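# Move the bottle-and-beaker tray onto the other bench

## Task

Carry the tray holding the bottles and beakers and set it down so that it rests entirely on the other bench, with every bottle and beaker still standing upright inside it at the end. The attempt fails if any bottle or beaker leans as far as halfway over, or touches the floor. It also fails if a glass beaker breaks, which happens after a drop of more than a few centimetres or a hard knock. When finished, release the tray and move the robot away from it. The attempt fails if the robot topples or is left tilted. Nothing counts as done if it stays in place only because the robot is holding it.

## Robot and tools

ROBOT. A wheeled base with two drive wheels, a central column, a tilting head and two six-joint arms (left and right), each ending in a two-finger gripper. Folded, as at the start, it measures 0.73 m front to back, 0.62 m across and 1.88 m tall, and its front sits 0.40 m ahead of the column. The base can only drive straight or spin in place. It cannot move sideways. A loose object may occasionally get nudged by an outside push.

FRAMES. Base frame: origin on the floor under the column, midway between the wheels, with x forward, y to the robot's left and z up. The left_hand and right_hand readings are in this frame. Each gives the point where the fingers meet, and the fingertips reach 8 mm past it. In quat_wxyz the hand's z axis is the direction the fingers point, and its y axis runs along the opening. The odometry frame is the base frame as it was when the scene began.

execute_actions. Arguments: "actions" is a list holding one action or none, and "cameras" is an optional list of camera names (cam_head_left, cam_head_right, cam_left_wrist, cam_right_wrist, nav_camera, or all). Leaving cameras out, or passing null or ["all"], returns every camera. Passing [] returns none. An action may contain:
- "base": exactly one command, given as an offset from where the base last reported itself. {"translate_m": d} drives d metres, forward positive, range -3 to 3. {"rotate_rad": d} spins d radians, counter-clockwise seen from above (left) positive, range -3.2 to 3.2.
- "joints": absolute joint targets by name, in radians, except for the grippers, which take a fingertip gap in metres. Ranges (± is the tolerance counted as reached): head_tilt_rad -0.61 to 1.308 ±0.03 (0 is about level, positive tilts down); joint1 -2.879 to 2.879 ±0.045; joint2 0 to 3.141 ±0.14; joint3 0 to 3.019 ±0.09; joint4 -1.692 to 1.57 ±0.055; joint5 -1.57 to 1.57 ±0.03 (positive swings the hand toward the robot's right); joint6 -2.094 to 2.094 ±0.035 (positive rolls it clockwise seen from behind); gripper 0 to 0.093 ±0.003. The left_ and right_ names use the same ranges.
- "speeds": optional top speeds for this action only, translate_m 0.05 to 0.8 m/s and rotate_rad 0.1 to 1 rad/s. The defaults are the maximums. A base move needing more than 8.667 s is refused, and so is any call with an unknown key or an out-of-range value. No action runs longer than 15 s. Speeds do not slow the arms.
The motions in one action start together and may finish at different times. Joints or the base left out of an action may still be pushing toward an earlier target. If a result reports a stop, any later motion, wait or finished_scene calls in the same reply are skipped.

wait: "seconds" from 0 to 10. Nothing new is commanded, and the state and images are returned. zoom_image: "camera" plus "region" [x0, y0, x1, y1] in pixels of that camera's latest full 504x504 image, measured from the top-left corner, no larger than 504 by 504. finished_scene: "scene", the integer number of the current scene. It cannot be undone.

ARM GEOMETRY. With left joint1 at -1.57 (right joint1 at 1.57) and joints 5 and 6 at 0, the arm lies in a vertical plane facing forward, 0.23 m to the side of the column. Let a = j2 - 0.35, b = 1.05 + j2 - j3 and c = b - j4 (c = 1.57 means the fingers point straight down). The hand is then roughly 0.12 + 0.39 sin a + 0.38 cos b + 0.25 cos c m ahead and 1.46 + 0.39 cos a - 0.38 sin b - 0.25 sin c m up. For example, j2, j3, j4 = 0.93, 0.78, 0.14 gives 0.60 m ahead and 1.21 m up. In practice the hand lands up to about 5 cm lower and nearer the column, or about 12 cm with a heavy or far-out load, so check left_hand or right_hand. Reach is about 1 m from the shoulder, and the hand gets no lower than 0.47 m up, so it cannot reach the floor. With the fingers pointing down, tested loads are: 3.2 kg about 0.4 m ahead at 0.65–1.2 m up; 2 kg out to 0.6 m ahead at 0.65–1.25 m up; 1 kg out to 0.8 m ahead at 0.9–1.2 m up. One gripper holds about 2–6 kg. Heavy loads held with the fingers flatter than about 1.2 rad below horizontal sag, and the status then reads time_out or off_target.

FINE MOTION. A joint may ignore a change smaller than about 0.03 rad (0.08 rad for joints 2 and 3). To make gentle contact, step about 0.05 rad per call, counting from your previous target. The fingers are 7 cm long. Their outer span is 1 cm wider than the reported gap at the tips and 5 cm wider at the base. To grip, command a gap smaller than the object. off_target is then expected, and a reading 0.002 m or more above the target means something is held.

RESULT LINES. base_status and joint_status report done, off_target, contact_stop (base only, after a wheel stall), time_out, not_followed, or limit_stop_at_motor_heat. "joint command not followed" means a self-collision check withheld an arm's targets. To clear it, move each joint named in the first such action back by at least 0.05 rad, or move the other arm away. on_its_own lists what you did not command; its "held at" value is a target, not a position. Also reported: joint_positions, the hand poses, base_odometry (from wheel turns only, heading -3.142 to 3.142), turned_by_wheels and turned_by_imu (a large mismatch means slipping or a collision), base_tilt in degrees, motor_effort for the wheels in percent with the peak in brackets, wheel_motors_off, Motor temperatures, and a pictures line giving the image order.

AVOID. Tipping or dropping any bottle or beaker; glass breaks after a fall of a few centimetres. Letting the arms hit or press on each other: a hard press ends the run. A blocked arm keeps pushing and heats up, worst with joint 5 turned far; to relieve it, send back its reported joint positions, but a held load will sink slightly. At 100 °C the arm goes limp and drops its load, and a warning appears from 85 °C. After a contact_stop, back off 0.05 m before turning. About 3 s of hard base pushing cuts the wheel motors for 2 s. A table top 0.30–1.20 m high can slide over the base and strike the column. Finish with the tray resting on the bench, the grippers open and the robot backed away.

Each tool is called as a command line: name --argument value for each argument, lists and objects as JSON in quotes; but a table of rows of numbers goes row by row, as --pt "numbers of a row", without its own name.

## Session

execute_actions --actions '[]'

Scene clock: 0.00 s.
Motor temperatures (°C, as the motors report them): left_arm=[27 24 27 26 24 27] | right_arm=[25 27 26 26 24 26]
base_odometry: x=+0.000 y=+0.000 heading=+0.000 (m, m, rad; odometry frame)
turned_by_wheels: +0.000 (rad since the last result)
turned_by_imu: +0.000 (rad since the last result)
base_tilt: forward=+0.4 right=+0.4 (deg)
base_status: not commanded
joint_positions: head_tilt_rad=+0.870 left_joint1_rad=-1.583 left_joint2_rad=+0.888 left_joint3_rad=+0.429 left_joint4_rad=-0.974 left_joint5_rad=-0.024 left_joint6_rad=-0.057 left_gripper_m=+0.094 right_joint1_rad=+1.565 right_joint2_rad=+0.900 right_joint3_rad=+0.393 right_joint4_rad=-0.936 right_joint5_rad=+0.007 right_joint6_rad=-0.086 right_gripper_m=+0.094
joint_status: not commanded
wheel_motors_off: 0
motor_effort: left_wheel=+2 right_wheel=+2 (%)
left_hand: x=+0.1530 y=+0.2260 z=+1.2538 quat_wxyz=(+0.439, +0.015, -0.898, -0.020) (m; base frame)
right_hand: x=+0.1373 y=-0.2279 z=+1.2526 quat_wxyz=(+0.444, +0.037, -0.895, -0.014) (m; base frame)
pictures: cam_head_left, cam_head_right, cam_left_wrist, cam_right_wrist, nav_camera
Images, in order (width x height): cam_head_left 504x504, cam_head_right 504x504, cam_left_wrist 504x504, cam_right_wrist 504x504, nav_camera 504x504.

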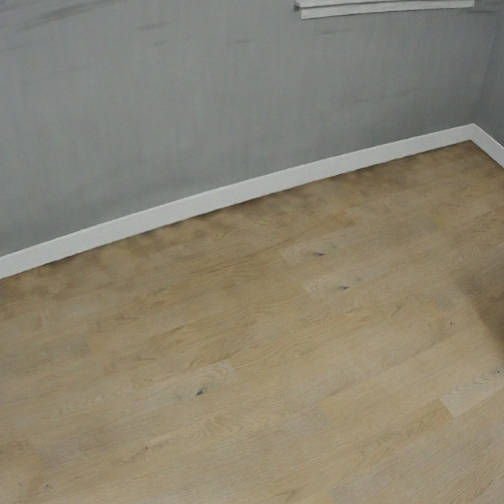

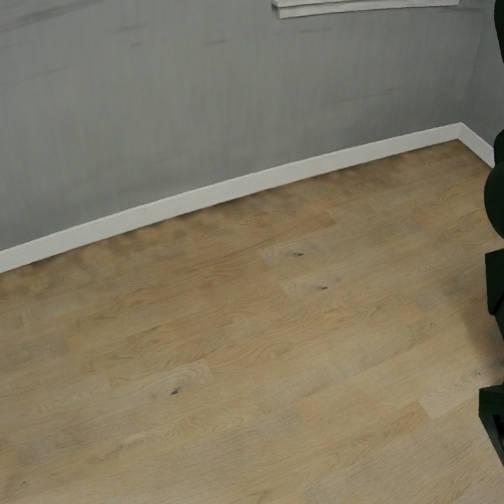

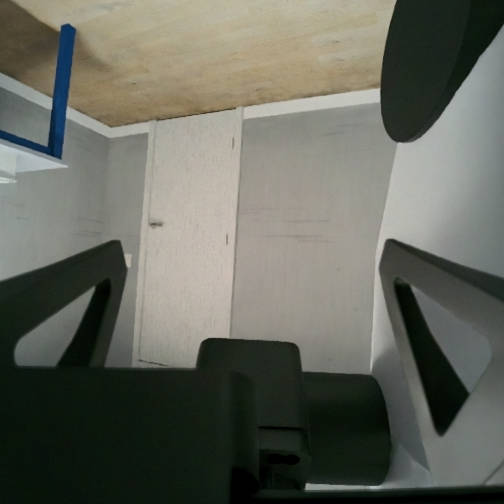

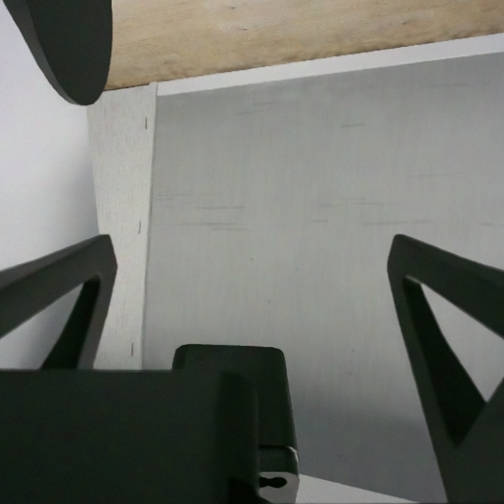

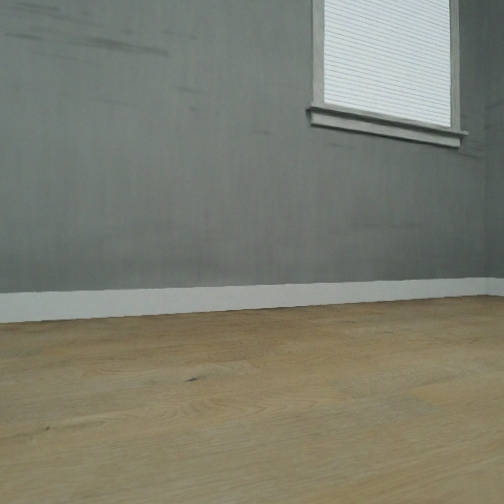

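execute_actions --actions '[{"base":{"rotate_rad":1.6},"joints":{"head_tilt_rad":0.45}}]' --cameras '["cam_head_left","nav_camera"]'

execute_actions --actions '[{"base":{"rotate_rad":0.9}}]' --cameras '["cam_head_left","nav_camera"]'

Scene clock: 3.57 s.
Motor temperatures (°C, as the motors report them): left_arm=[27 24 27 26 24 27] | right_arm=[25 27 26 26 24 26]
base_odometry: x=+0.000 y=+0.000 heading=+1.599 (m, m, rad; odometry frame)
turned_by_wheels: +1.599 (rad since the last result)
turned_by_imu: +1.585 (rad since the last result)
base_tilt: forward=+0.4 right=+0.4 (deg)
base_status: done
joint_positions: head_tilt_rad=+0.468 left_joint1_rad=-1.583 left_joint2_rad=+0.888 left_joint3_rad=+0.429 left_joint4_rad=-0.974 left_joint5_rad=-0.024 left_joint6_rad=-0.057 left_gripper_m=+0.094 right_joint1_rad=+1.565 right_joint2_rad=+0.900 right_joint3_rad=+0.393 right_joint4_rad=-0.936 right_joint5_rad=+0.007 right_joint6_rad=-0.086 right_gripper_m=+0.094
joint_status: all done
wheel_motors_off: 0
motor_effort: left_wheel=-6(42) right_wheel=+5(43) (%)
left_hand: x=+0.1530 y=+0.2260 z=+1.2538 quat_wxyz=(+0.439, +0.015, -0.898, -0.020) (m; base frame)
right_hand: x=+0.1373 y=-0.2279 z=+1.2526 quat_wxyz=(+0.444, +0.037, -0.895, -0.014) (m; base frame)
pictures: cam_head_left, nav_camera
camera_calibration (this result's frames):
cam_head_left: T_world_to_cam=[[-0.0535678, -0.998541, 0.00684464, 0.0225957], [-0.356657, 0.01273, -0.934149, 1.44148], [0.932698, -0.0524815, -0.356819, 0.43062], [0, 0, 0, 1]] pos_world=[0.113684, 0.0268123, 1.50005]
Images, in order (width x height): cam_head_left 504x504, nav_camera 504x504.

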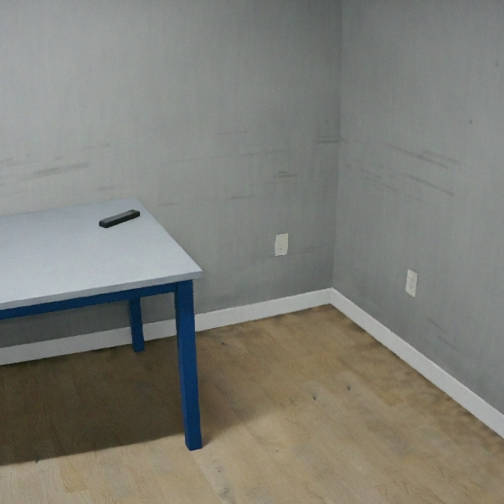

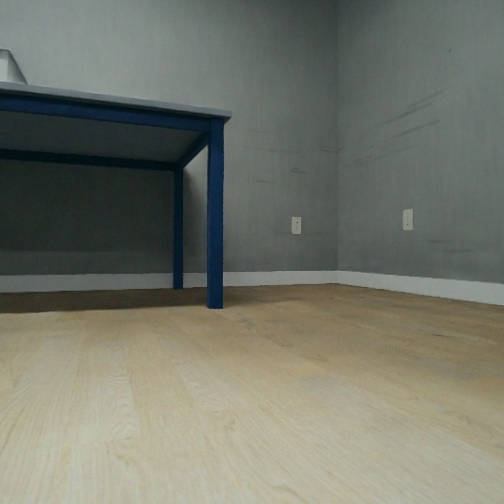

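Scene clock: 6.03 s.
Motor temperatures (°C, as the motors report them): left_arm=[27 24 27 26 24 27] | right_arm=[25 27 26 26 24 26]
base_odometry: x=+0.000 y=+0.000 heading=+2.498 (m, m, rad; odometry frame)
turned_by_wheels: +0.899 (rad since the last result)
turned_by_imu: +0.892 (rad since the last result)
base_tilt: forward=+0.4 right=+0.4 (deg)
base_status: done
joint_positions: head_tilt_rad=+0.468 left_joint1_rad=-1.583 left_joint2_rad=+0.888 left_joint3_rad=+0.429 left_joint4_rad=-0.974 left_joint5_rad=-0.024 left_joint6_rad=-0.057 left_gripper_m=+0.094 right_joint1_rad=+1.565 right_joint2_rad=+0.900 right_joint3_rad=+0.393 right_joint4_rad=-0.936 right_joint5_rad=+0.007 right_joint6_rad=-0.086 right_gripper_m=+0.094
joint_status: not commanded
wheel_motors_off: 0
motor_effort: left_wheel=-6(31) right_wheel=+5(28) (%)
left_hand: x=+0.1530 y=+0.2260 z=+1.2538 quat_wxyz=(+0.439, +0.015, -0.898, -0.020) (m; base frame)
right_hand: x=+0.1373 y=-0.2279 z=+1.2526 quat_wxyz=(+0.444, +0.037, -0.895, -0.014) (m; base frame)
pictures: cam_head_left, nav_camera
camera_calibration (this result's frames):
cam_head_left: T_world_to_cam=[[-0.053568, -0.998541, 0.00684292, 0.0225983], [-0.356627, 0.01273, -0.93416, 1.44149], [0.93271, -0.0524815, -0.356789, 0.430574], [0, 0, 0, 1]] pos_world=[0.113685, 0.0268123, 1.50005]
Images, in order (width x height): cam_head_left 504x504, nav_camera 504x504.

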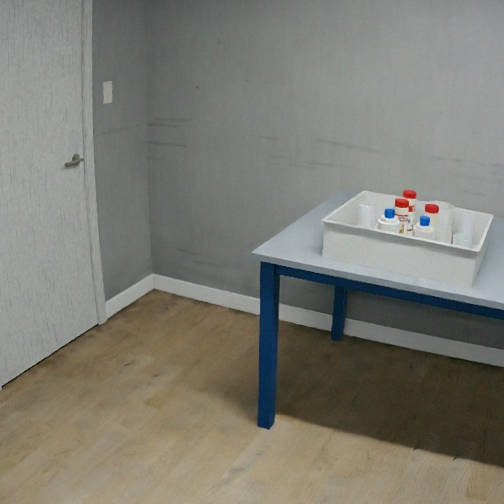

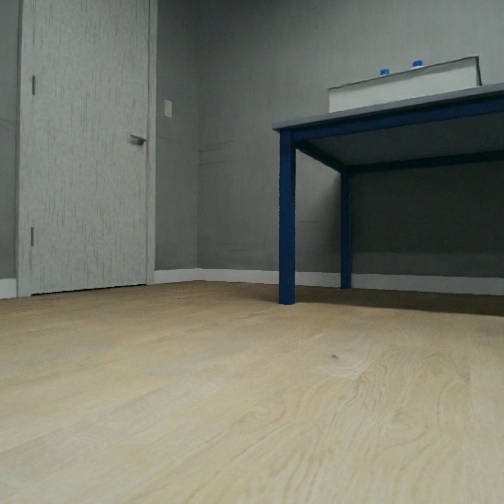

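execute_actions --actions '[{"base":{"rotate_rad":1.2},"joints":{"head_tilt_rad":0.35}}]' --cameras '["cam_head_left","nav_camera"]'

execute_actions --actions '[{"base":{"rotate_rad":0.9}}]' --cameras '["cam_head_left","nav_camera"]'

execute_actions --actions '[{"base":{"rotate_rad":0.9}}]' --cameras '["cam_head_left","nav_camera"]'

Scene clock: 9.17 s.
Motor temperatures (°C, as the motors report them): left_arm=[27 24 27 26 24 27] | right_arm=[25 27 26 26 24 26]
base_odometry: x=+0.000 y=+0.000 heading=-2.586 (m, m, rad; odometry frame)
turned_by_wheels: +1.199 (rad since the last result)
turned_by_imu: +1.190 (rad since the last result)
base_tilt: forward=+0.4 right=+0.4 (deg)
base_status: done
joint_positions: head_tilt_rad=+0.369 left_joint1_rad=-1.583 left_joint2_rad=+0.888 left_joint3_rad=+0.429 left_joint4_rad=-0.974 left_joint5_rad=-0.024 left_joint6_rad=-0.057 left_gripper_m=+0.094 right_joint1_rad=+1.565 right_joint2_rad=+0.900 right_joint3_rad=+0.393 right_joint4_rad=-0.936 right_joint5_rad=+0.007 right_joint6_rad=-0.086 right_gripper_m=+0.094
joint_status: all done
wheel_motors_off: 0
motor_effort: left_wheel=-6(32) right_wheel=+5(27) (%)
left_hand: x=+0.1530 y=+0.2260 z=+1.2538 quat_wxyz=(+0.439, +0.015, -0.898, -0.020) (m; base frame)
right_hand: x=+0.1373 y=-0.2279 z=+1.2526 quat_wxyz=(+0.444, +0.037, -0.895, -0.014) (m; base frame)
pictures: cam_head_left, nav_camera
camera_calibration (this result's frames):
cam_head_left: T_world_to_cam=[[-0.0539827, -0.998541, 0.00149167, 0.03086], [-0.262136, 0.01273, -0.964947, 1.48418], [0.96352, -0.0524815, -0.26244, 0.283737], [0, 0, 0, 1]] pos_world=[0.117336, 0.0268123, 1.50657]
Images, in order (width x height): cam_head_left 504x504, nav_camera 504x504.

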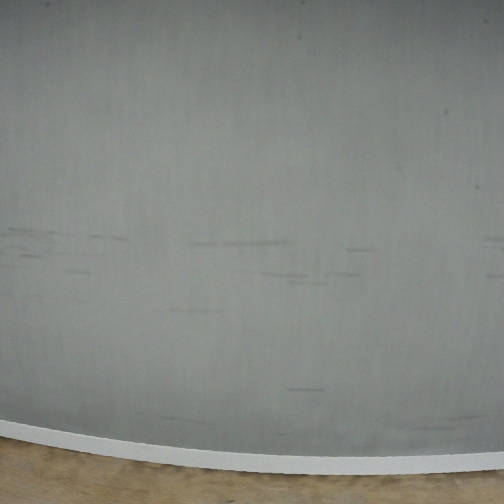

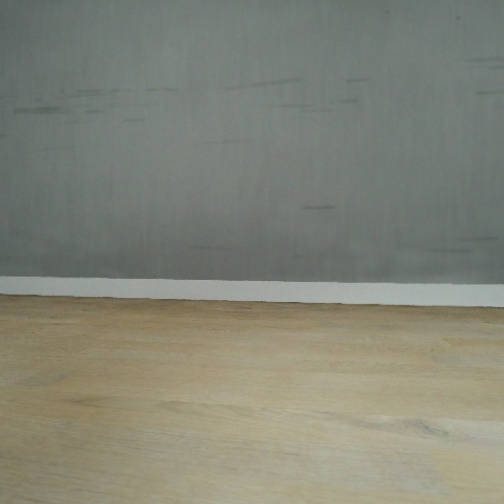

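Scene clock: 11.63 s.
Motor temperatures (°C, as the motors report them): left_arm=[27 24 27 26 24 27] | right_arm=[25 27 26 26 24 26]
base_odometry: x=+0.000 y=+0.000 heading=-1.687 (m, m, rad; odometry frame)
turned_by_wheels: +0.899 (rad since the last result)
turned_by_imu: +0.892 (rad since the last result)
base_tilt: forward=+0.4 right=+0.4 (deg)
base_status: done
joint_positions: head_tilt_rad=+0.369 left_joint1_rad=-1.583 left_joint2_rad=+0.888 left_joint3_rad=+0.429 left_joint4_rad=-0.974 left_joint5_rad=-0.024 left_joint6_rad=-0.057 left_gripper_m=+0.094 right_joint1_rad=+1.565 right_joint2_rad=+0.900 right_joint3_rad=+0.394 right_joint4_rad=-0.936 right_joint5_rad=+0.007 right_joint6_rad=-0.086 right_gripper_m=+0.094
joint_status: not commanded
wheel_motors_off: 0
motor_effort: left_wheel=-6(31) right_wheel=+5(28) (%)
left_hand: x=+0.1530 y=+0.2260 z=+1.2538 quat_wxyz=(+0.439, +0.015, -0.898, -0.020) (m; base frame)
right_hand: x=+0.1375 y=-0.2279 z=+1.2526 quat_wxyz=(+0.443, +0.037, -0.895, -0.014) (m; base frame)
pictures: cam_head_left, nav_camera
camera_calibration (this result's frames):
cam_head_left: T_world_to_cam=[[-0.0539828, -0.998541, 0.001489, 0.0308641], [-0.262088, 0.01273, -0.96496, 1.4842], [0.963533, -0.0524815, -0.262393, 0.283663], [0, 0, 0, 1]] pos_world=[0.117338, 0.0268123, 1.50658]
Images, in order (width x height): cam_head_left 504x504, nav_camera 504x504.

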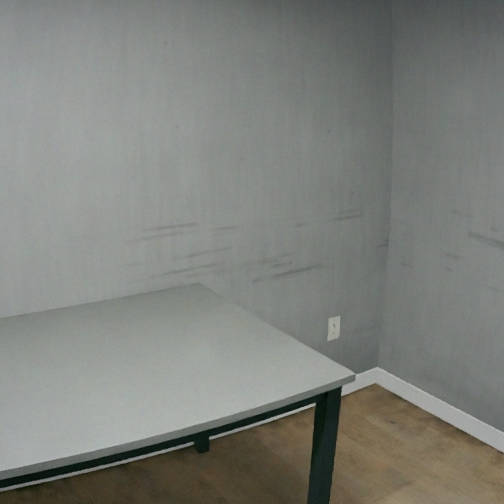

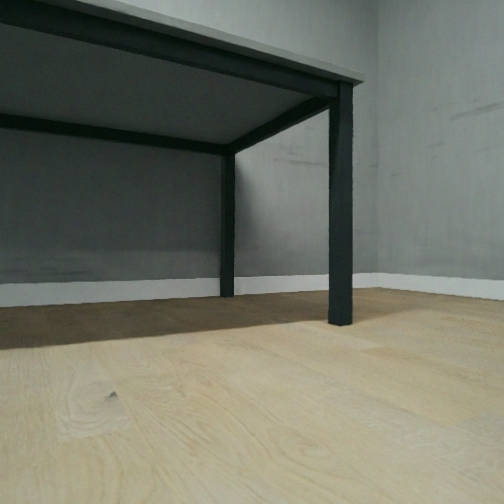

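Scene clock: 14.10 s.
Motor temperatures (°C, as the motors report them): left_arm=[27 24 27 26 24 27] | right_arm=[25 27 26 26 24 26]
base_odometry: x=+0.000 y=+0.000 heading=-0.788 (m, m, rad; odometry frame)
turned_by_wheels: +0.899 (rad since the last result)
turned_by_imu: +0.892 (rad since the last result)
base_tilt: forward=+0.4 right=+0.5 (deg)
base_status: done
joint_positions: head_tilt_rad=+0.369 left_joint1_rad=-1.583 left_joint2_rad=+0.888 left_joint3_rad=+0.429 left_joint4_rad=-0.974 left_joint5_rad=-0.024 left_joint6_rad=-0.057 left_gripper_m=+0.094 right_joint1_rad=+1.565 right_joint2_rad=+0.900 right_joint3_rad=+0.394 right_joint4_rad=-0.936 right_joint5_rad=+0.007 right_joint6_rad=-0.086 right_gripper_m=+0.094
joint_status: not commanded
wheel_motors_off: 0
motor_effort: left_wheel=-6(31) right_wheel=+5(27) (%)
left_hand: x=+0.1530 y=+0.2260 z=+1.2538 quat_wxyz=(+0.439, +0.015, -0.898, -0.020) (m; base frame)
right_hand: x=+0.1375 y=-0.2279 z=+1.2526 quat_wxyz=(+0.443, +0.037, -0.895, -0.014) (m; base frame)
pictures: cam_head_left, nav_camera
camera_calibration (this result's frames):
cam_head_left: T_world_to_cam=[[-0.0539828, -0.998541, 0.00148779, 0.030866], [-0.262066, 0.01273, -0.964966, 1.4842], [0.963539, -0.0524815, -0.262371, 0.283629], [0, 0, 0, 1]] pos_world=[0.117338, 0.0268123, 1.50658]
Images, in order (width x height): cam_head_left 504x504, nav_camera 504x504.

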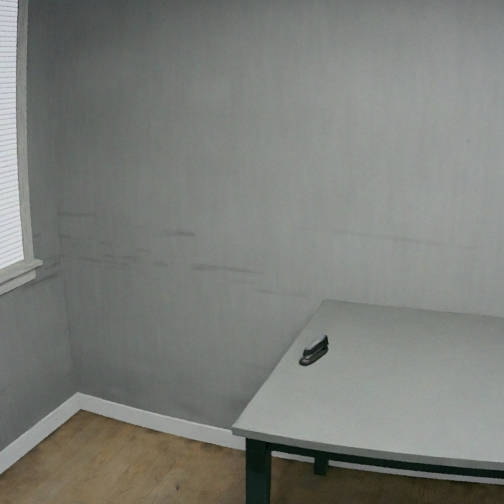

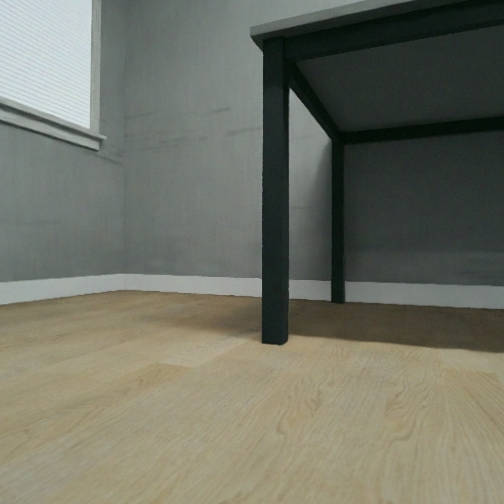

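execute_actions --actions '[{"base":{"rotate_rad":-1.965},"joints":{"head_tilt_rad":0.6}}]' --cameras '[]'

execute_actions --actions '[{"base":{"translate_m":0.5}}]' --cameras '[]'

execute_actions --actions '[{"base":{"rotate_rad":-1.582}}]' --cameras '[]'

execute_actions --actions '[{"base":{"translate_m":0.75}}]' --cameras '["cam_head_left","cam_head_right","nav_camera"]'

Scene clock: 19.20 s.
Motor temperatures (°C, as the motors report them): left_arm=[27 25 27 26 24 27] | right_arm=[25 27 26 26 24 26]
base_odometry: x=+0.000 y=+0.000 heading=-2.752 (m, m, rad; odometry frame)
turned_by_wheels: -1.964 (rad since the last result)
turned_by_imu: -1.950 (rad since the last result)
base_tilt: forward=+0.4 right=+0.4 (deg)
base_status: done
joint_positions: head_tilt_rad=+0.603 left_joint1_rad=-1.583 left_joint2_rad=+0.888 left_joint3_rad=+0.429 left_joint4_rad=-0.974 left_joint5_rad=-0.024 left_joint6_rad=-0.057 left_gripper_m=+0.094 right_joint1_rad=+1.565 right_joint2_rad=+0.900 right_joint3_rad=+0.394 right_joint4_rad=-0.936 right_joint5_rad=+0.007 right_joint6_rad=-0.086 right_gripper_m=+0.094
joint_status: all done
wheel_motors_off: 0
motor_effort: left_wheel=+6(41) right_wheel=-4(25) (%)
left_hand: x=+0.1530 y=+0.2260 z=+1.2538 quat_wxyz=(+0.439, +0.015, -0.898, -0.020) (m; base frame)
right_hand: x=+0.1375 y=-0.2279 z=+1.2526 quat_wxyz=(+0.443, +0.037, -0.895, -0.014) (m; base frame)
pictures: none
No camera images: the call's "cameras" was empty. Leave "cameras" out to get every camera's image.

Scene clock: 21.50 s.
Motor temperatures (°C, as the motors report them): left_arm=[27 25 27 26 24 27] | right_arm=[25 27 26 26 24 26]
base_odometry: x=-0.463 y=-0.190 heading=-2.752 (m, m, rad; odometry frame)
turned_by_wheels: +0.000 (rad since the last result)
turned_by_imu: -0.001 (rad since the last result)
base_tilt: forward=+0.4 right=+0.4 (deg)
base_status: done
joint_positions: head_tilt_rad=+0.604 left_joint1_rad=-1.583 left_joint2_rad=+0.888 left_joint3_rad=+0.429 left_joint4_rad=-0.974 left_joint5_rad=-0.024 left_joint6_rad=-0.057 left_gripper_m=+0.094 right_joint1_rad=+1.565 right_joint2_rad=+0.900 right_joint3_rad=+0.395 right_joint4_rad=-0.936 right_joint5_rad=+0.007 right_joint6_rad=-0.086 right_gripper_m=+0.094
joint_status: not commanded
wheel_motors_off: 0
motor_effort: left_wheel=+0(68) right_wheel=+0(44) (%)
left_hand: x=+0.1532 y=+0.2260 z=+1.2537 quat_wxyz=(+0.439, +0.015, -0.898, -0.020) (m; base frame)
right_hand: x=+0.1383 y=-0.2279 z=+1.2523 quat_wxyz=(+0.443, +0.037, -0.896, -0.014) (m; base frame)
pictures: none
No camera images: the call's "cameras" was empty. Leave "cameras" out to get every camera's image.

Scene clock: 24.67 s.
Motor temperatures (°C, as the motors report them): left_arm=[27 25 27 26 24 27] | right_arm=[25 27 26 26 24 26]
base_odometry: x=-0.463 y=-0.190 heading=+1.950 (m, m, rad; odometry frame)
turned_by_wheels: -1.581 (rad since the last result)
turned_by_imu: -1.569 (rad since the last result)
base_tilt: forward=+0.4 right=+0.5 (deg)
base_status: done
joint_positions: head_tilt_rad=+0.604 left_joint1_rad=-1.583 left_joint2_rad=+0.888 left_joint3_rad=+0.429 left_joint4_rad=-0.974 left_joint5_rad=-0.024 left_joint6_rad=-0.057 left_gripper_m=+0.094 right_joint1_rad=+1.565 right_joint2_rad=+0.900 right_joint3_rad=+0.395 right_joint4_rad=-0.936 right_joint5_rad=+0.007 right_joint6_rad=-0.086 right_gripper_m=+0.094
joint_status: not commanded
wheel_motors_off: 0
motor_effort: left_wheel=+5(47) right_wheel=-4(43) (%)
left_hand: x=+0.1532 y=+0.2260 z=+1.2537 quat_wxyz=(+0.439, +0.015, -0.898, -0.020) (m; base frame)
right_hand: x=+0.1383 y=-0.2279 z=+1.2523 quat_wxyz=(+0.443, +0.037, -0.896, -0.014) (m; base frame)
pictures: none
No camera images: the call's "cameras" was empty. Leave "cameras" out to get every camera's image.

Scene clock: 27.53 s.
Motor temperatures (°C, as the motors report them): left_arm=[27 25 27 26 24 27] | right_arm=[25 27 26 26 24 26]
base_odometry: x=-0.740 y=+0.507 heading=+1.950 (m, m, rad; odometry frame)
turned_by_wheels: +0.000 (rad since the last result)
turned_by_imu: -0.002 (rad since the last result)
base_tilt: forward=+0.4 right=+0.4 (deg)
base_status: done
joint_positions: head_tilt_rad=+0.604 left_joint1_rad=-1.583 left_joint2_rad=+0.888 left_joint3_rad=+0.429 left_joint4_rad=-0.974 left_joint5_rad=-0.024 left_joint6_rad=-0.057 left_gripper_m=+0.094 right_joint1_rad=+1.565 right_joint2_rad=+0.900 right_joint3_rad=+0.395 right_joint4_rad=-0.936 right_joint5_rad=+0.007 right_joint6_rad=-0.086 right_gripper_m=+0.094
joint_status: not commanded
wheel_motors_off: 0
motor_effort: left_wheel=+0(68) right_wheel=+0(44) (%)
left_hand: x=+0.1532 y=+0.2260 z=+1.2537 quat_wxyz=(+0.439, +0.015, -0.898, -0.020) (m; base frame)
right_hand: x=+0.1383 y=-0.2279 z=+1.2523 quat_wxyz=(+0.443, +0.037, -0.896, -0.014) (m; base frame)
pictures: cam_head_left, cam_head_right, nav_camera
camera_calibration (this result's frames):
cam_head_left: T_world_to_cam=[[-0.0521501, -0.998541, 0.0140258, 0.0114657], [-0.479708, 0.01273, -0.877336, 1.36014], [0.875877, -0.0524815, -0.479671, 0.622655], [0, 0, 0, 1]] pos_world=[0.107696, 0.0268123, 1.49181]
cam_head_right: T_world_to_cam=[[-0.0499681, -0.998536, 0.0207029, -0.0669184], [-0.493524, 0.00666474, -0.869707, 1.34491], [0.868296, -0.0536749, -0.493134, 0.641249], [0, 0, 0, 1]] pos_world=[0.103609, -0.041365, 1.48729]
Images, in order (width x height): cam_head_left 504x504, cam_head_right 504x504, nav_camera 504x504.

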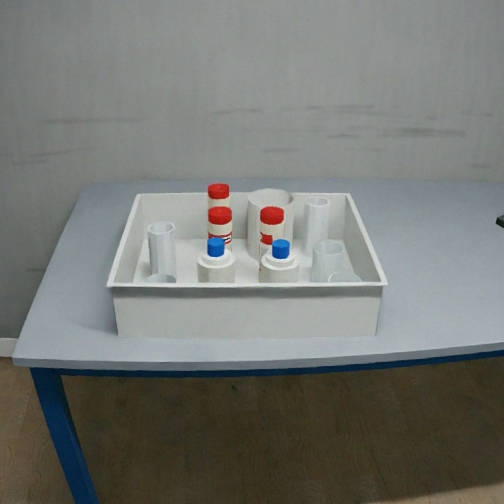

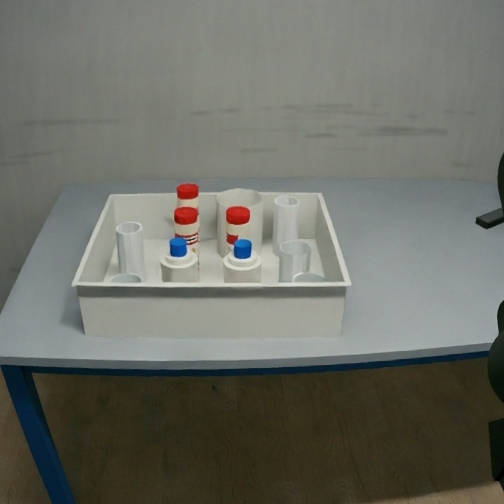

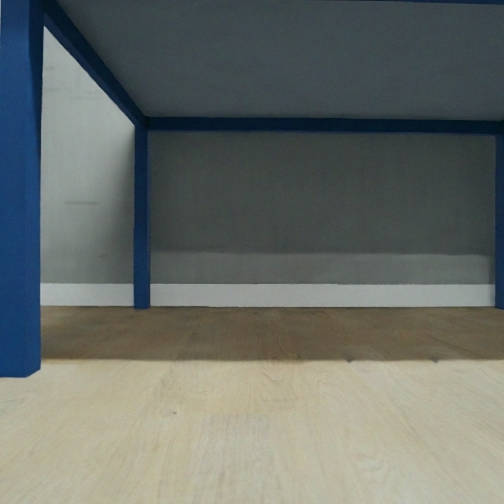

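execute_actions --actions '[{"base":{"rotate_rad":-0.08},"joints":{"head_tilt_rad":0.85,"left_joint1_rad":-1.48,"left_joint2_rad":1.414,"left_joint3_rad":0.943,"left_joint4_rad":-0.05,"left_joint5_rad":0,"left_joint6_rad":0,"right_joint1_rad":1.48,"right_joint2_rad":1.414,"right_joint3_rad":0.943,"right_joint4_rad":-0.05,"right_joint5_rad":0,"right_joint6_rad":0}}]' --cameras '[]'

execute_actions --actions '[{"base":{"translate_m":0.42}}]' --cameras '[]'

execute_actions --actions '[{"base":{"rotate_rad":0.08}}]'

Scene clock: 32.13 s.
Motor temperatures (°C, as the motors report them): left_arm=[27 25 27 26 24 27] | right_arm=[25 27 26 26 24 26]
base_odometry: x=-0.740 y=+0.507 heading=+1.872 (m, m, rad; odometry frame)
turned_by_wheels: -0.078 (rad since the last result)
turned_by_imu: -0.078 (rad since the last result)
base_tilt: forward=+0.4 right=+0.5 (deg)
base_status: done
joint_positions: head_tilt_rad=+0.851 left_joint1_rad=-1.478 left_joint2_rad=+1.412 left_joint3_rad=+0.942 left_joint4_rad=-0.055 left_joint5_rad=-0.001 left_joint6_rad=-0.012 left_gripper_m=+0.094 right_joint1_rad=+1.477 right_joint2_rad=+1.408 right_joint3_rad=+0.947 right_joint4_rad=-0.065 right_joint5_rad=+0.001 right_joint6_rad=-0.008 right_gripper_m=+0.094
joint_status: all done
wheel_motors_off: 0
motor_effort: left_wheel=+3(49) right_wheel=+0(38) (%)
left_hand: x=+0.4793 y=+0.2785 z=+1.0171 quat_wxyz=(+0.001, +0.029, -0.999, -0.040) (m; base frame)
right_hand: x=+0.4820 y=-0.2802 z=+1.0190 quat_wxyz=(+0.001, -0.020, -0.999, +0.041) (m; base frame)
pictures: none
No camera images: the call's "cameras" was empty. Leave "cameras" out to get every camera's image.

Scene clock: 34.37 s.
Motor temperatures (°C, as the motors report them): left_arm=[27 25 27 26 24 27] | right_arm=[25 28 26 26 24 26]
base_odometry: x=-0.865 y=+0.909 heading=+1.872 (m, m, rad; odometry frame)
turned_by_wheels: +0.000 (rad since the last result)
turned_by_imu: -0.001 (rad since the last result)
base_tilt: forward=+0.4 right=+0.4 (deg)
base_status: done
joint_positions: head_tilt_rad=+0.852 left_joint1_rad=-1.478 left_joint2_rad=+1.411 left_joint3_rad=+0.945 left_joint4_rad=-0.054 left_joint5_rad=-0.001 left_joint6_rad=-0.012 left_gripper_m=+0.094 right_joint1_rad=+1.477 right_joint2_rad=+1.408 right_joint3_rad=+0.945 right_joint4_rad=-0.063 right_joint5_rad=+0.001 right_joint6_rad=-0.008 right_gripper_m=+0.094
joint_status: not commanded
wheel_motors_off: 0
motor_effort: left_wheel=+0(43) right_wheel=+1(50) (%)
left_hand: x=+0.4823 y=+0.2786 z=+1.0175 quat_wxyz=(-0.002, +0.029, -0.999, -0.041) (m; base frame)
right_hand: x=+0.4814 y=-0.2802 z=+1.0190 quat_wxyz=(+0.001, -0.020, -0.999, +0.041) (m; base frame)
pictures: none
No camera images: the call's "cameras" was empty. Leave "cameras" out to get every camera's image.

Scene clock: 35.33 s.
Motor temperatures (°C, as the motors report them): left_arm=[27 25 27 26 24 27] | right_arm=[25 28 26 26 24 26]
base_odometry: x=-0.865 y=+0.909 heading=+1.950 (m, m, rad; odometry frame)
turned_by_wheels: +0.079 (rad since the last result)
turned_by_imu: +0.078 (rad since the last result)
base_tilt: forward=+0.4 right=+0.5 (deg)
base_status: done
joint_positions: head_tilt_rad=+0.852 left_joint1_rad=-1.478 left_joint2_rad=+1.411 left_joint3_rad=+0.945 left_joint4_rad=-0.054 left_joint5_rad=-0.001 left_joint6_rad=-0.012 left_gripper_m=+0.094 right_joint1_rad=+1.480 right_joint2_rad=+1.408 right_joint3_rad=+0.944 right_joint4_rad=-0.063 right_joint5_rad=+0.001 right_joint6_rad=-0.008 right_gripper_m=+0.094
joint_status: not commanded
wheel_motors_off: 0
motor_effort: left_wheel=+0(47) right_wheel=+1(31) (%)
left_hand: x=+0.4822 y=+0.2788 z=+1.0175 quat_wxyz=(-0.002, +0.029, -0.999, -0.041) (m; base frame)
right_hand: x=+0.4805 y=-0.2781 z=+1.0188 quat_wxyz=(+0.002, -0.019, -0.999, +0.039) (m; base frame)
pictures: cam_head_left, cam_head_right, cam_left_wrist, cam_right_wrist, nav_camera
camera_calibration (this result's frames):
cam_head_left: T_world_to_cam=[[-0.0471118, -0.998541, 0.0263977, -0.00783892], [-0.680386, 0.01273, -0.732743, 1.1475], [0.731338, -0.0524815, -0.679993, 0.938377], [0, 0, 0, 1]] pos_world=[0.0941013, 0.0268123, 1.47912]
cam_head_right: T_world_to_cam=[[-0.0433575, -0.998536, 0.0323349, -0.0851622], [-0.691907, 0.00666474, -0.721956, 1.1273], [0.720684, -0.0536749, -0.691183, 0.953625], [0, 0, 0, 1]] pos_world=[0.0890303, -0.041365, 1.47574]
cam_left_wrist: T_world_to_cam=[[0.0453489, -0.994453, -0.0949087, 0.354664], [-0.813226, -0.0919273, 0.574641, -0.158979], [-0.580178, 0.0511229, -0.812884, 1.2206], [0, 0, 0, 1]] pos_world=[0.562796, 0.275681, 1.11722]
cam_right_wrist: T_world_to_cam=[[-0.0381059, -0.997261, 0.0633931, -0.318712], [-0.805456, 0.0682001, 0.588719, -0.187814], [-0.59143, -0.0286267, -0.805848, 1.22243], [0, 0, 0, 1]] pos_world=[0.559562, -0.270036, 1.11587]
Images, in order (width x height): cam_head_left 504x504, cam_head_right 504x504, cam_left_wrist 504x504, cam_right_wrist 504x504, nav_camera 504x504.

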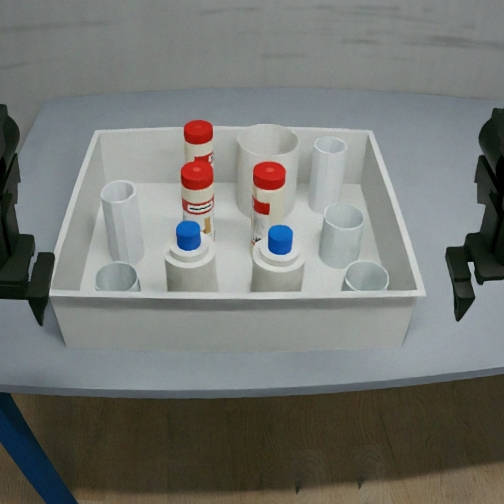

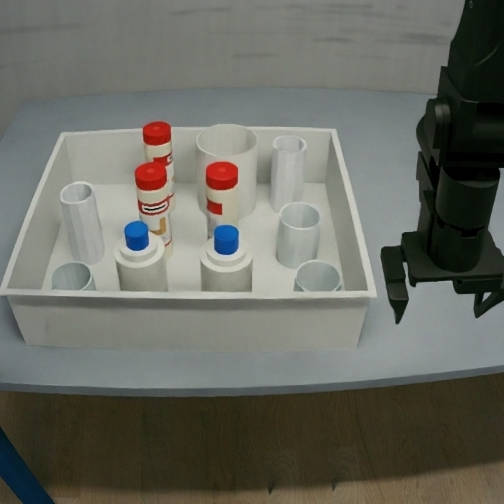

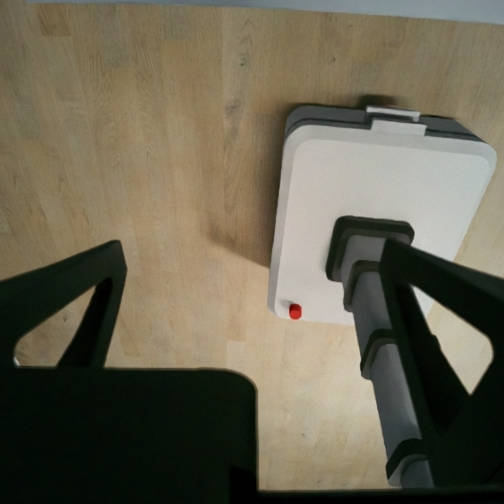

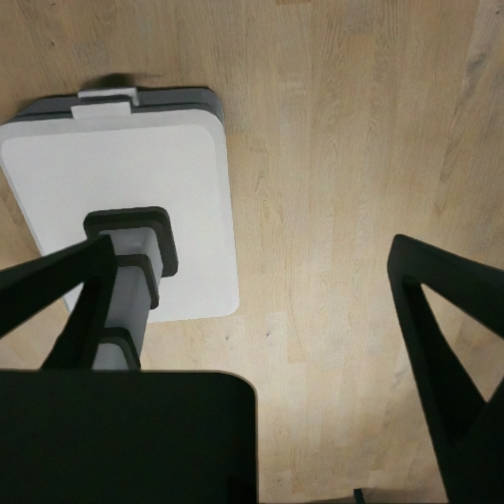

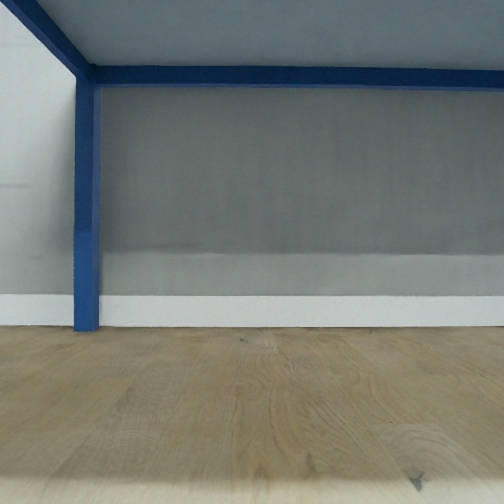

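execute_actions --actions '[{"base":{"translate_m":0.385},"joints":{"head_tilt_rad":1.15},"speeds":{"translate_m":0.4}}]'

Scene clock: 38.87 s.
Motor temperatures (°C, as the motors report them): left_arm=[27 26 27 26 24 27] | right_arm=[25 28 26 26 24 26]
base_odometry: x=-1.007 y=+1.266 heading=+1.950 (m, m, rad; odometry frame)
turned_by_wheels: +0.000 (rad since the last result)
turned_by_imu: -0.001 (rad since the last result)
base_tilt: forward=+0.4 right=+0.4 (deg)
base_status: done
joint_positions: head_tilt_rad=+1.149 left_joint1_rad=-1.478 left_joint2_rad=+1.411 left_joint3_rad=+0.946 left_joint4_rad=-0.053 left_joint5_rad=-0.001 left_joint6_rad=-0.012 left_gripper_m=+0.094 right_joint1_rad=+1.480 right_joint2_rad=+1.408 right_joint3_rad=+0.945 right_joint4_rad=-0.063 right_joint5_rad=+0.001 right_joint6_rad=-0.008 right_gripper_m=+0.094
joint_status: all done
wheel_motors_off: 0
motor_effort: left_wheel=+1(61) right_wheel=+0(36) (%)
left_hand: x=+0.4829 y=+0.2789 z=+1.0175 quat_wxyz=(-0.003, +0.029, -0.999, -0.041) (m; base frame)
right_hand: x=+0.4810 y=-0.2782 z=+1.0188 quat_wxyz=(+0.002, -0.019, -0.999, +0.039) (m; base frame)
pictures: cam_head_left, cam_head_right, cam_left_wrist, cam_right_wrist, nav_camera
camera_calibration (this result's frames):
cam_head_left: T_world_to_cam=[[-0.0373345, -0.998541, 0.0390191, -0.0277647], [-0.864899, 0.01273, -0.501784, 0.801046], [0.500555, -0.0524815, -0.864112, 1.23346], [0, 0, 0, 1]] pos_world=[0.0743728, 0.0268123, 1.46888]
cam_head_right: T_world_to_cam=[[-0.0320083, -0.998536, 0.0435991, -0.103077], [-0.872762, 0.00666474, -0.4881, 0.776201], [0.487095, -0.0536749, -0.871698, 1.2433], [0, 0, 0, 1]] pos_world=[0.0685361, -0.041365, 1.46714]
cam_left_wrist: T_world_to_cam=[[0.0453712, -0.994451, -0.0949101, 0.354655], [-0.81411, -0.0918682, 0.573398, -0.156771], [-0.578936, 0.0512514, -0.813761, 1.22126], [0, 0, 0, 1]] pos_world=[0.563309, 0.275694, 1.11736]
cam_right_wrist: T_world_to_cam=[[-0.0380945, -0.997261, 0.0633985, -0.318727], [-0.805907, 0.0681723, 0.588104, -0.186602], [-0.590816, -0.0286898, -0.806296, 1.22287], [0, 0, 0, 1]] pos_world=[0.559966, -0.270049, 1.11595]
Images, in order (width x height): cam_head_left 504x504, cam_head_right 504x504, cam_left_wrist 504x504, cam_right_wrist 504x504, nav_camera 504x504.

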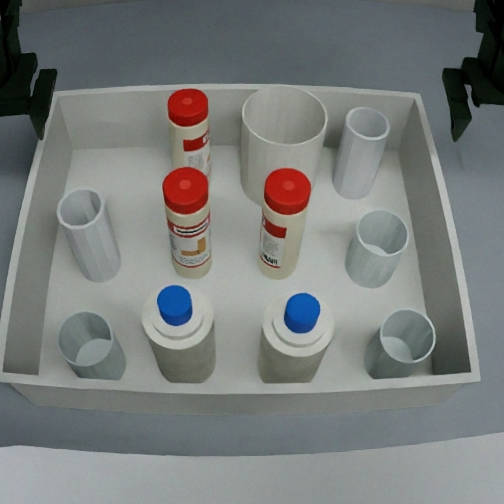

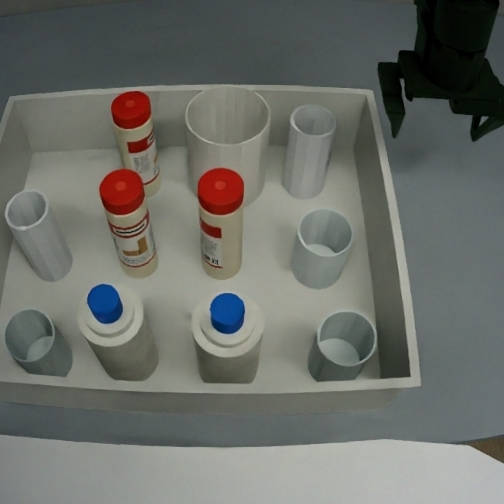

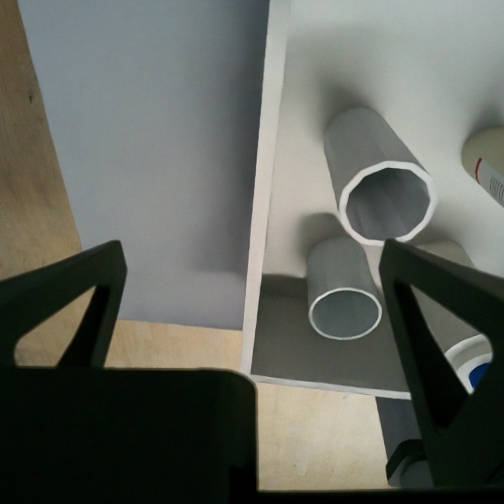

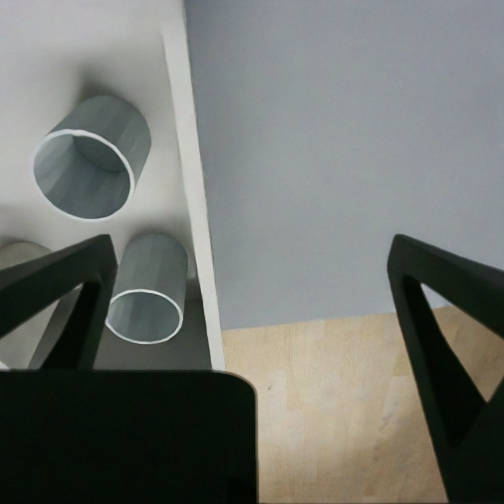

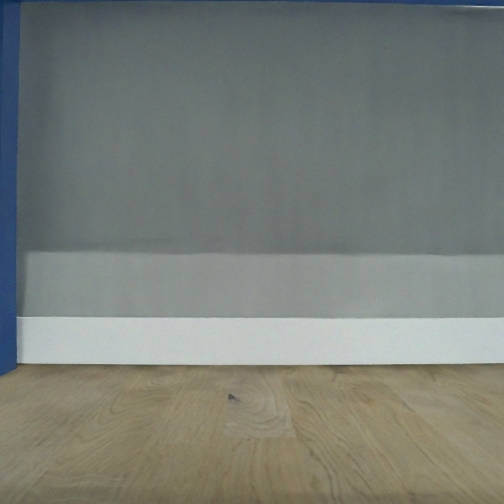

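execute_actions --actions '[{"joints":{"left_gripper_m":0.045,"right_gripper_m":0.045,"right_joint1_rad":1.52}}]' --cameras '[]'

execute_actions --actions '[{"joints":{"left_joint2_rad":1.689,"left_joint3_rad":1.117,"left_joint4_rad":0.05,"right_joint2_rad":1.689,"right_joint3_rad":1.117,"right_joint4_rad":0.05}}]' --cameras '["cam_head_left","cam_left_wrist","cam_right_wrist"]'

Scene clock: 41.10 s.
Motor temperatures (°C, as the motors report them): left_arm=[27 26 27 26 24 27] | right_arm=[25 28 26 26 24 26]
base_odometry: x=-1.007 y=+1.266 heading=+1.950 (m, m, rad; odometry frame)
turned_by_wheels: +0.000 (rad since the last result)
turned_by_imu: -0.001 (rad since the last result)
base_tilt: forward=+0.4 right=+0.4 (deg)
base_status: not commanded
joint_positions: head_tilt_rad=+1.149 left_joint1_rad=-1.478 left_joint2_rad=+1.411 left_joint3_rad=+0.946 left_joint4_rad=-0.053 left_joint5_rad=-0.001 left_joint6_rad=-0.012 left_gripper_m=+0.045 right_joint1_rad=+1.523 right_joint2_rad=+1.408 right_joint3_rad=+0.945 right_joint4_rad=-0.063 right_joint5_rad=+0.001 right_joint6_rad=-0.008 right_gripper_m=+0.045
joint_status: all done
wheel_motors_off: 0
motor_effort: left_wheel=+0(0) right_wheel=+0(1) (%)
left_hand: x=+0.4829 y=+0.2789 z=+1.0175 quat_wxyz=(-0.003, +0.029, -0.999, -0.041) (m; base frame)
right_hand: x=+0.4819 y=-0.2536 z=+1.0173 quat_wxyz=(+0.001, -0.008, -1.000, +0.021) (m; base frame)
pictures: none
No camera images: the call's "cameras" was empty. Leave "cameras" out to get every camera's image.

Scene clock: 42.27 s.
Motor temperatures (°C, as the motors report them): left_arm=[27 26 27 26 24 27] | right_arm=[25 28 26 26 24 26]
base_odometry: x=-1.007 y=+1.266 heading=+1.950 (m, m, rad; odometry frame)
turned_by_wheels: +0.000 (rad since the last result)
turned_by_imu: +0.000 (rad since the last result)
base_tilt: forward=+0.4 right=+0.4 (deg)
base_status: not commanded
joint_positions: head_tilt_rad=+1.149 left_joint1_rad=-1.478 left_joint2_rad=+1.702 left_joint3_rad=+1.113 left_joint4_rad=+0.050 left_joint5_rad=-0.001 left_joint6_rad=-0.012 left_gripper_m=+0.045 right_joint1_rad=+1.523 right_joint2_rad=+1.701 right_joint3_rad=+1.116 right_joint4_rad=+0.044 right_joint5_rad=+0.001 right_joint6_rad=-0.008 right_gripper_m=+0.045
joint_status: all done
wheel_motors_off: 0
motor_effort: left_wheel=+0(3) right_wheel=+0(3) (%)
left_hand: x=+0.4697 y=+0.2866 z=+0.9137 quat_wxyz=(+0.007, +0.030, -0.999, -0.041) (m; base frame)
right_hand: x=+0.4710 y=-0.2577 z=+0.9122 quat_wxyz=(+0.009, -0.008, -1.000, +0.021) (m; base frame)
pictures: cam_head_left, cam_left_wrist, cam_right_wrist
camera_calibration (this result's frames):
cam_head_left: T_world_to_cam=[[-0.0373345, -0.998541, 0.0390191, -0.0277647], [-0.864899, 0.01273, -0.501784, 0.801046], [0.500555, -0.0524815, -0.864112, 1.23346], [0, 0, 0, 1]] pos_world=[0.0743728, 0.0268123, 1.46888]
cam_left_wrist: T_world_to_cam=[[0.0450701, -0.994467, -0.0948877, 0.353243], [-0.802025, -0.0926495, 0.590061, -0.127934], [-0.595588, 0.0495082, -0.801763, 1.12613], [0, 0, 0, 1]] pos_world=[0.55218, 0.283683, 1.01189]
cam_right_wrist: T_world_to_cam=[[-0.0171889, -0.999496, 0.0266715, -0.268888], [-0.797608, 0.029793, 0.60244, -0.160227], [-0.602931, -0.0109181, -0.797718, 1.13403], [0, 0, 0, 1]] pos_world=[0.551321, -0.251597, 1.00833]
Images, in order (width x height): cam_head_left 504x504, cam_left_wrist 504x504, cam_right_wrist 504x504.

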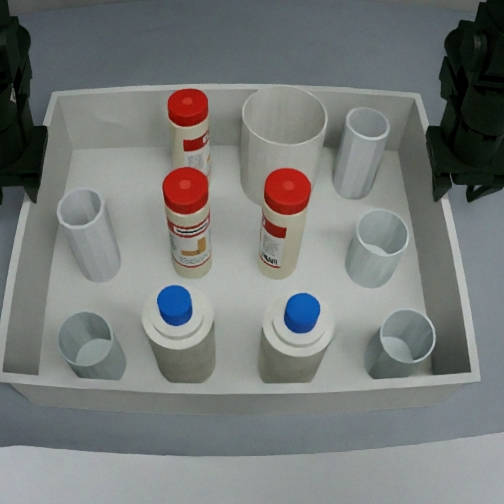

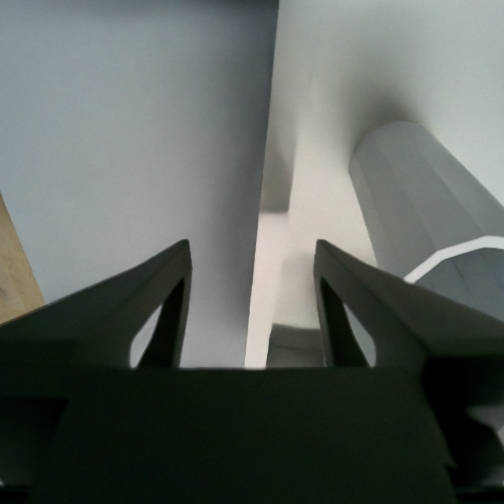

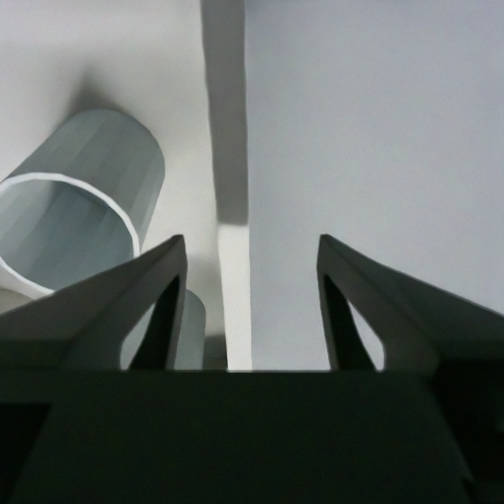

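execute_actions --actions '[{"joints":{"left_joint1_rad":-1.51,"right_joint1_rad":1.54,"left_joint2_rad":1.80,"left_joint3_rad":1.22,"left_joint4_rad":0.06,"right_joint2_rad":1.80,"right_joint3_rad":1.22,"right_joint4_rad":0.06}}]' --cameras '["cam_head_left","cam_left_wrist","cam_right_wrist"]'

Scene clock: 44.10 s.
Motor temperatures (°C, as the motors report them): left_arm=[27 26 27 26 24 27] | right_arm=[25 28 26 26 24 26]
base_odometry: x=-1.007 y=+1.266 heading=+1.950 (m, m, rad; odometry frame)
turned_by_wheels: +0.000 (rad since the last result)
turned_by_imu: -0.001 (rad since the last result)
base_tilt: forward=+0.4 right=+0.4 (deg)
base_status: not commanded
joint_positions: head_tilt_rad=+1.149 left_joint1_rad=-1.507 left_joint2_rad=+1.795 left_joint3_rad=+1.223 left_joint4_rad=+0.057 left_joint5_rad=-0.001 left_joint6_rad=-0.012 left_gripper_m=+0.045 right_joint1_rad=+1.536 right_joint2_rad=+1.788 right_joint3_rad=+1.219 right_joint4_rad=+0.048 right_joint5_rad=+0.001 right_joint6_rad=-0.008 right_gripper_m=+0.045
joint_status: all done
wheel_motors_off: 0
motor_effort: left_wheel=+1(1) right_wheel=+0(2) (%)
left_hand: x=+0.4884 y=+0.2696 z=+0.8768 quat_wxyz=(-0.004, +0.022, -0.999, -0.028) (m; base frame)
right_hand: x=+0.4885 y=-0.2501 z=+0.8788 quat_wxyz=(-0.001, -0.005, -1.000, +0.015) (m; base frame)
pictures: cam_head_left, cam_left_wrist, cam_right_wrist
camera_calibration (this result's frames):
cam_head_left: T_world_to_cam=[[-0.0373345, -0.998541, 0.0390191, -0.0277647], [-0.864899, 0.01273, -0.501784, 0.801046], [0.500555, -0.0524815, -0.864112, 1.23346], [0, 0, 0, 1]] pos_world=[0.0743728, 0.0268123, 1.46888]
cam_left_wrist: T_world_to_cam=[[0.0307845, -0.997101, -0.0695799, 0.317472], [-0.816804, -0.0652184, 0.573217, -0.0781414], [-0.576094, 0.0391869, -0.816444, 1.11463], [0, 0, 0, 1]] pos_world=[0.56853, 0.267777, 0.976912]
cam_right_wrist: T_world_to_cam=[[-0.0101944, -0.999832, 0.0152638, -0.253574], [-0.810462, 0.0172026, 0.585539, -0.108397], [-0.585703, -0.00640147, -0.810501, 1.122], [0, 0, 0, 1]] pos_world=[0.566723, -0.244484, 0.976725]
Images, in order (width x height): cam_head_left 504x504, cam_left_wrist 504x504, cam_right_wrist 504x504.

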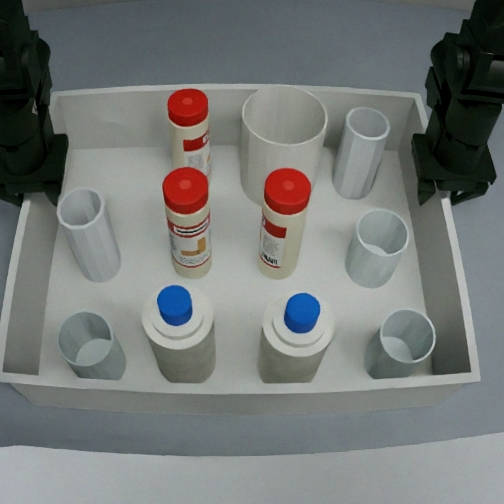

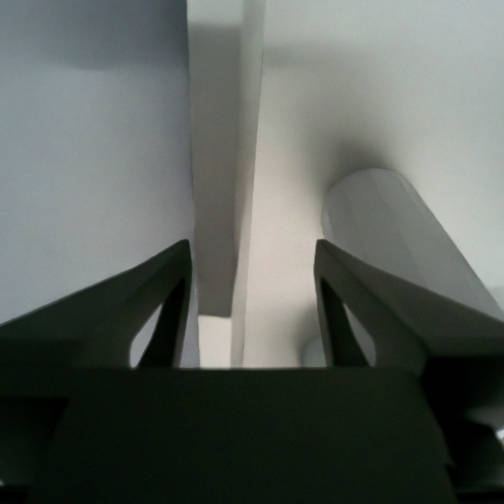

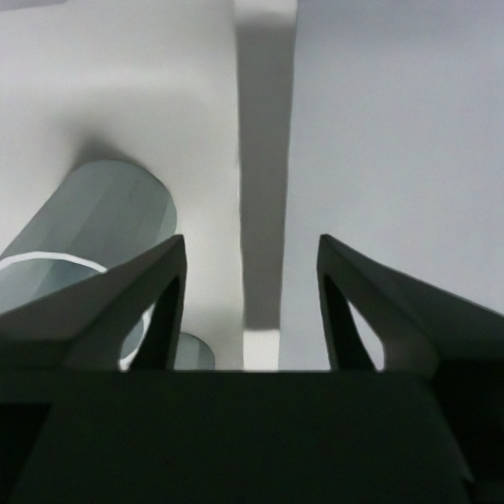

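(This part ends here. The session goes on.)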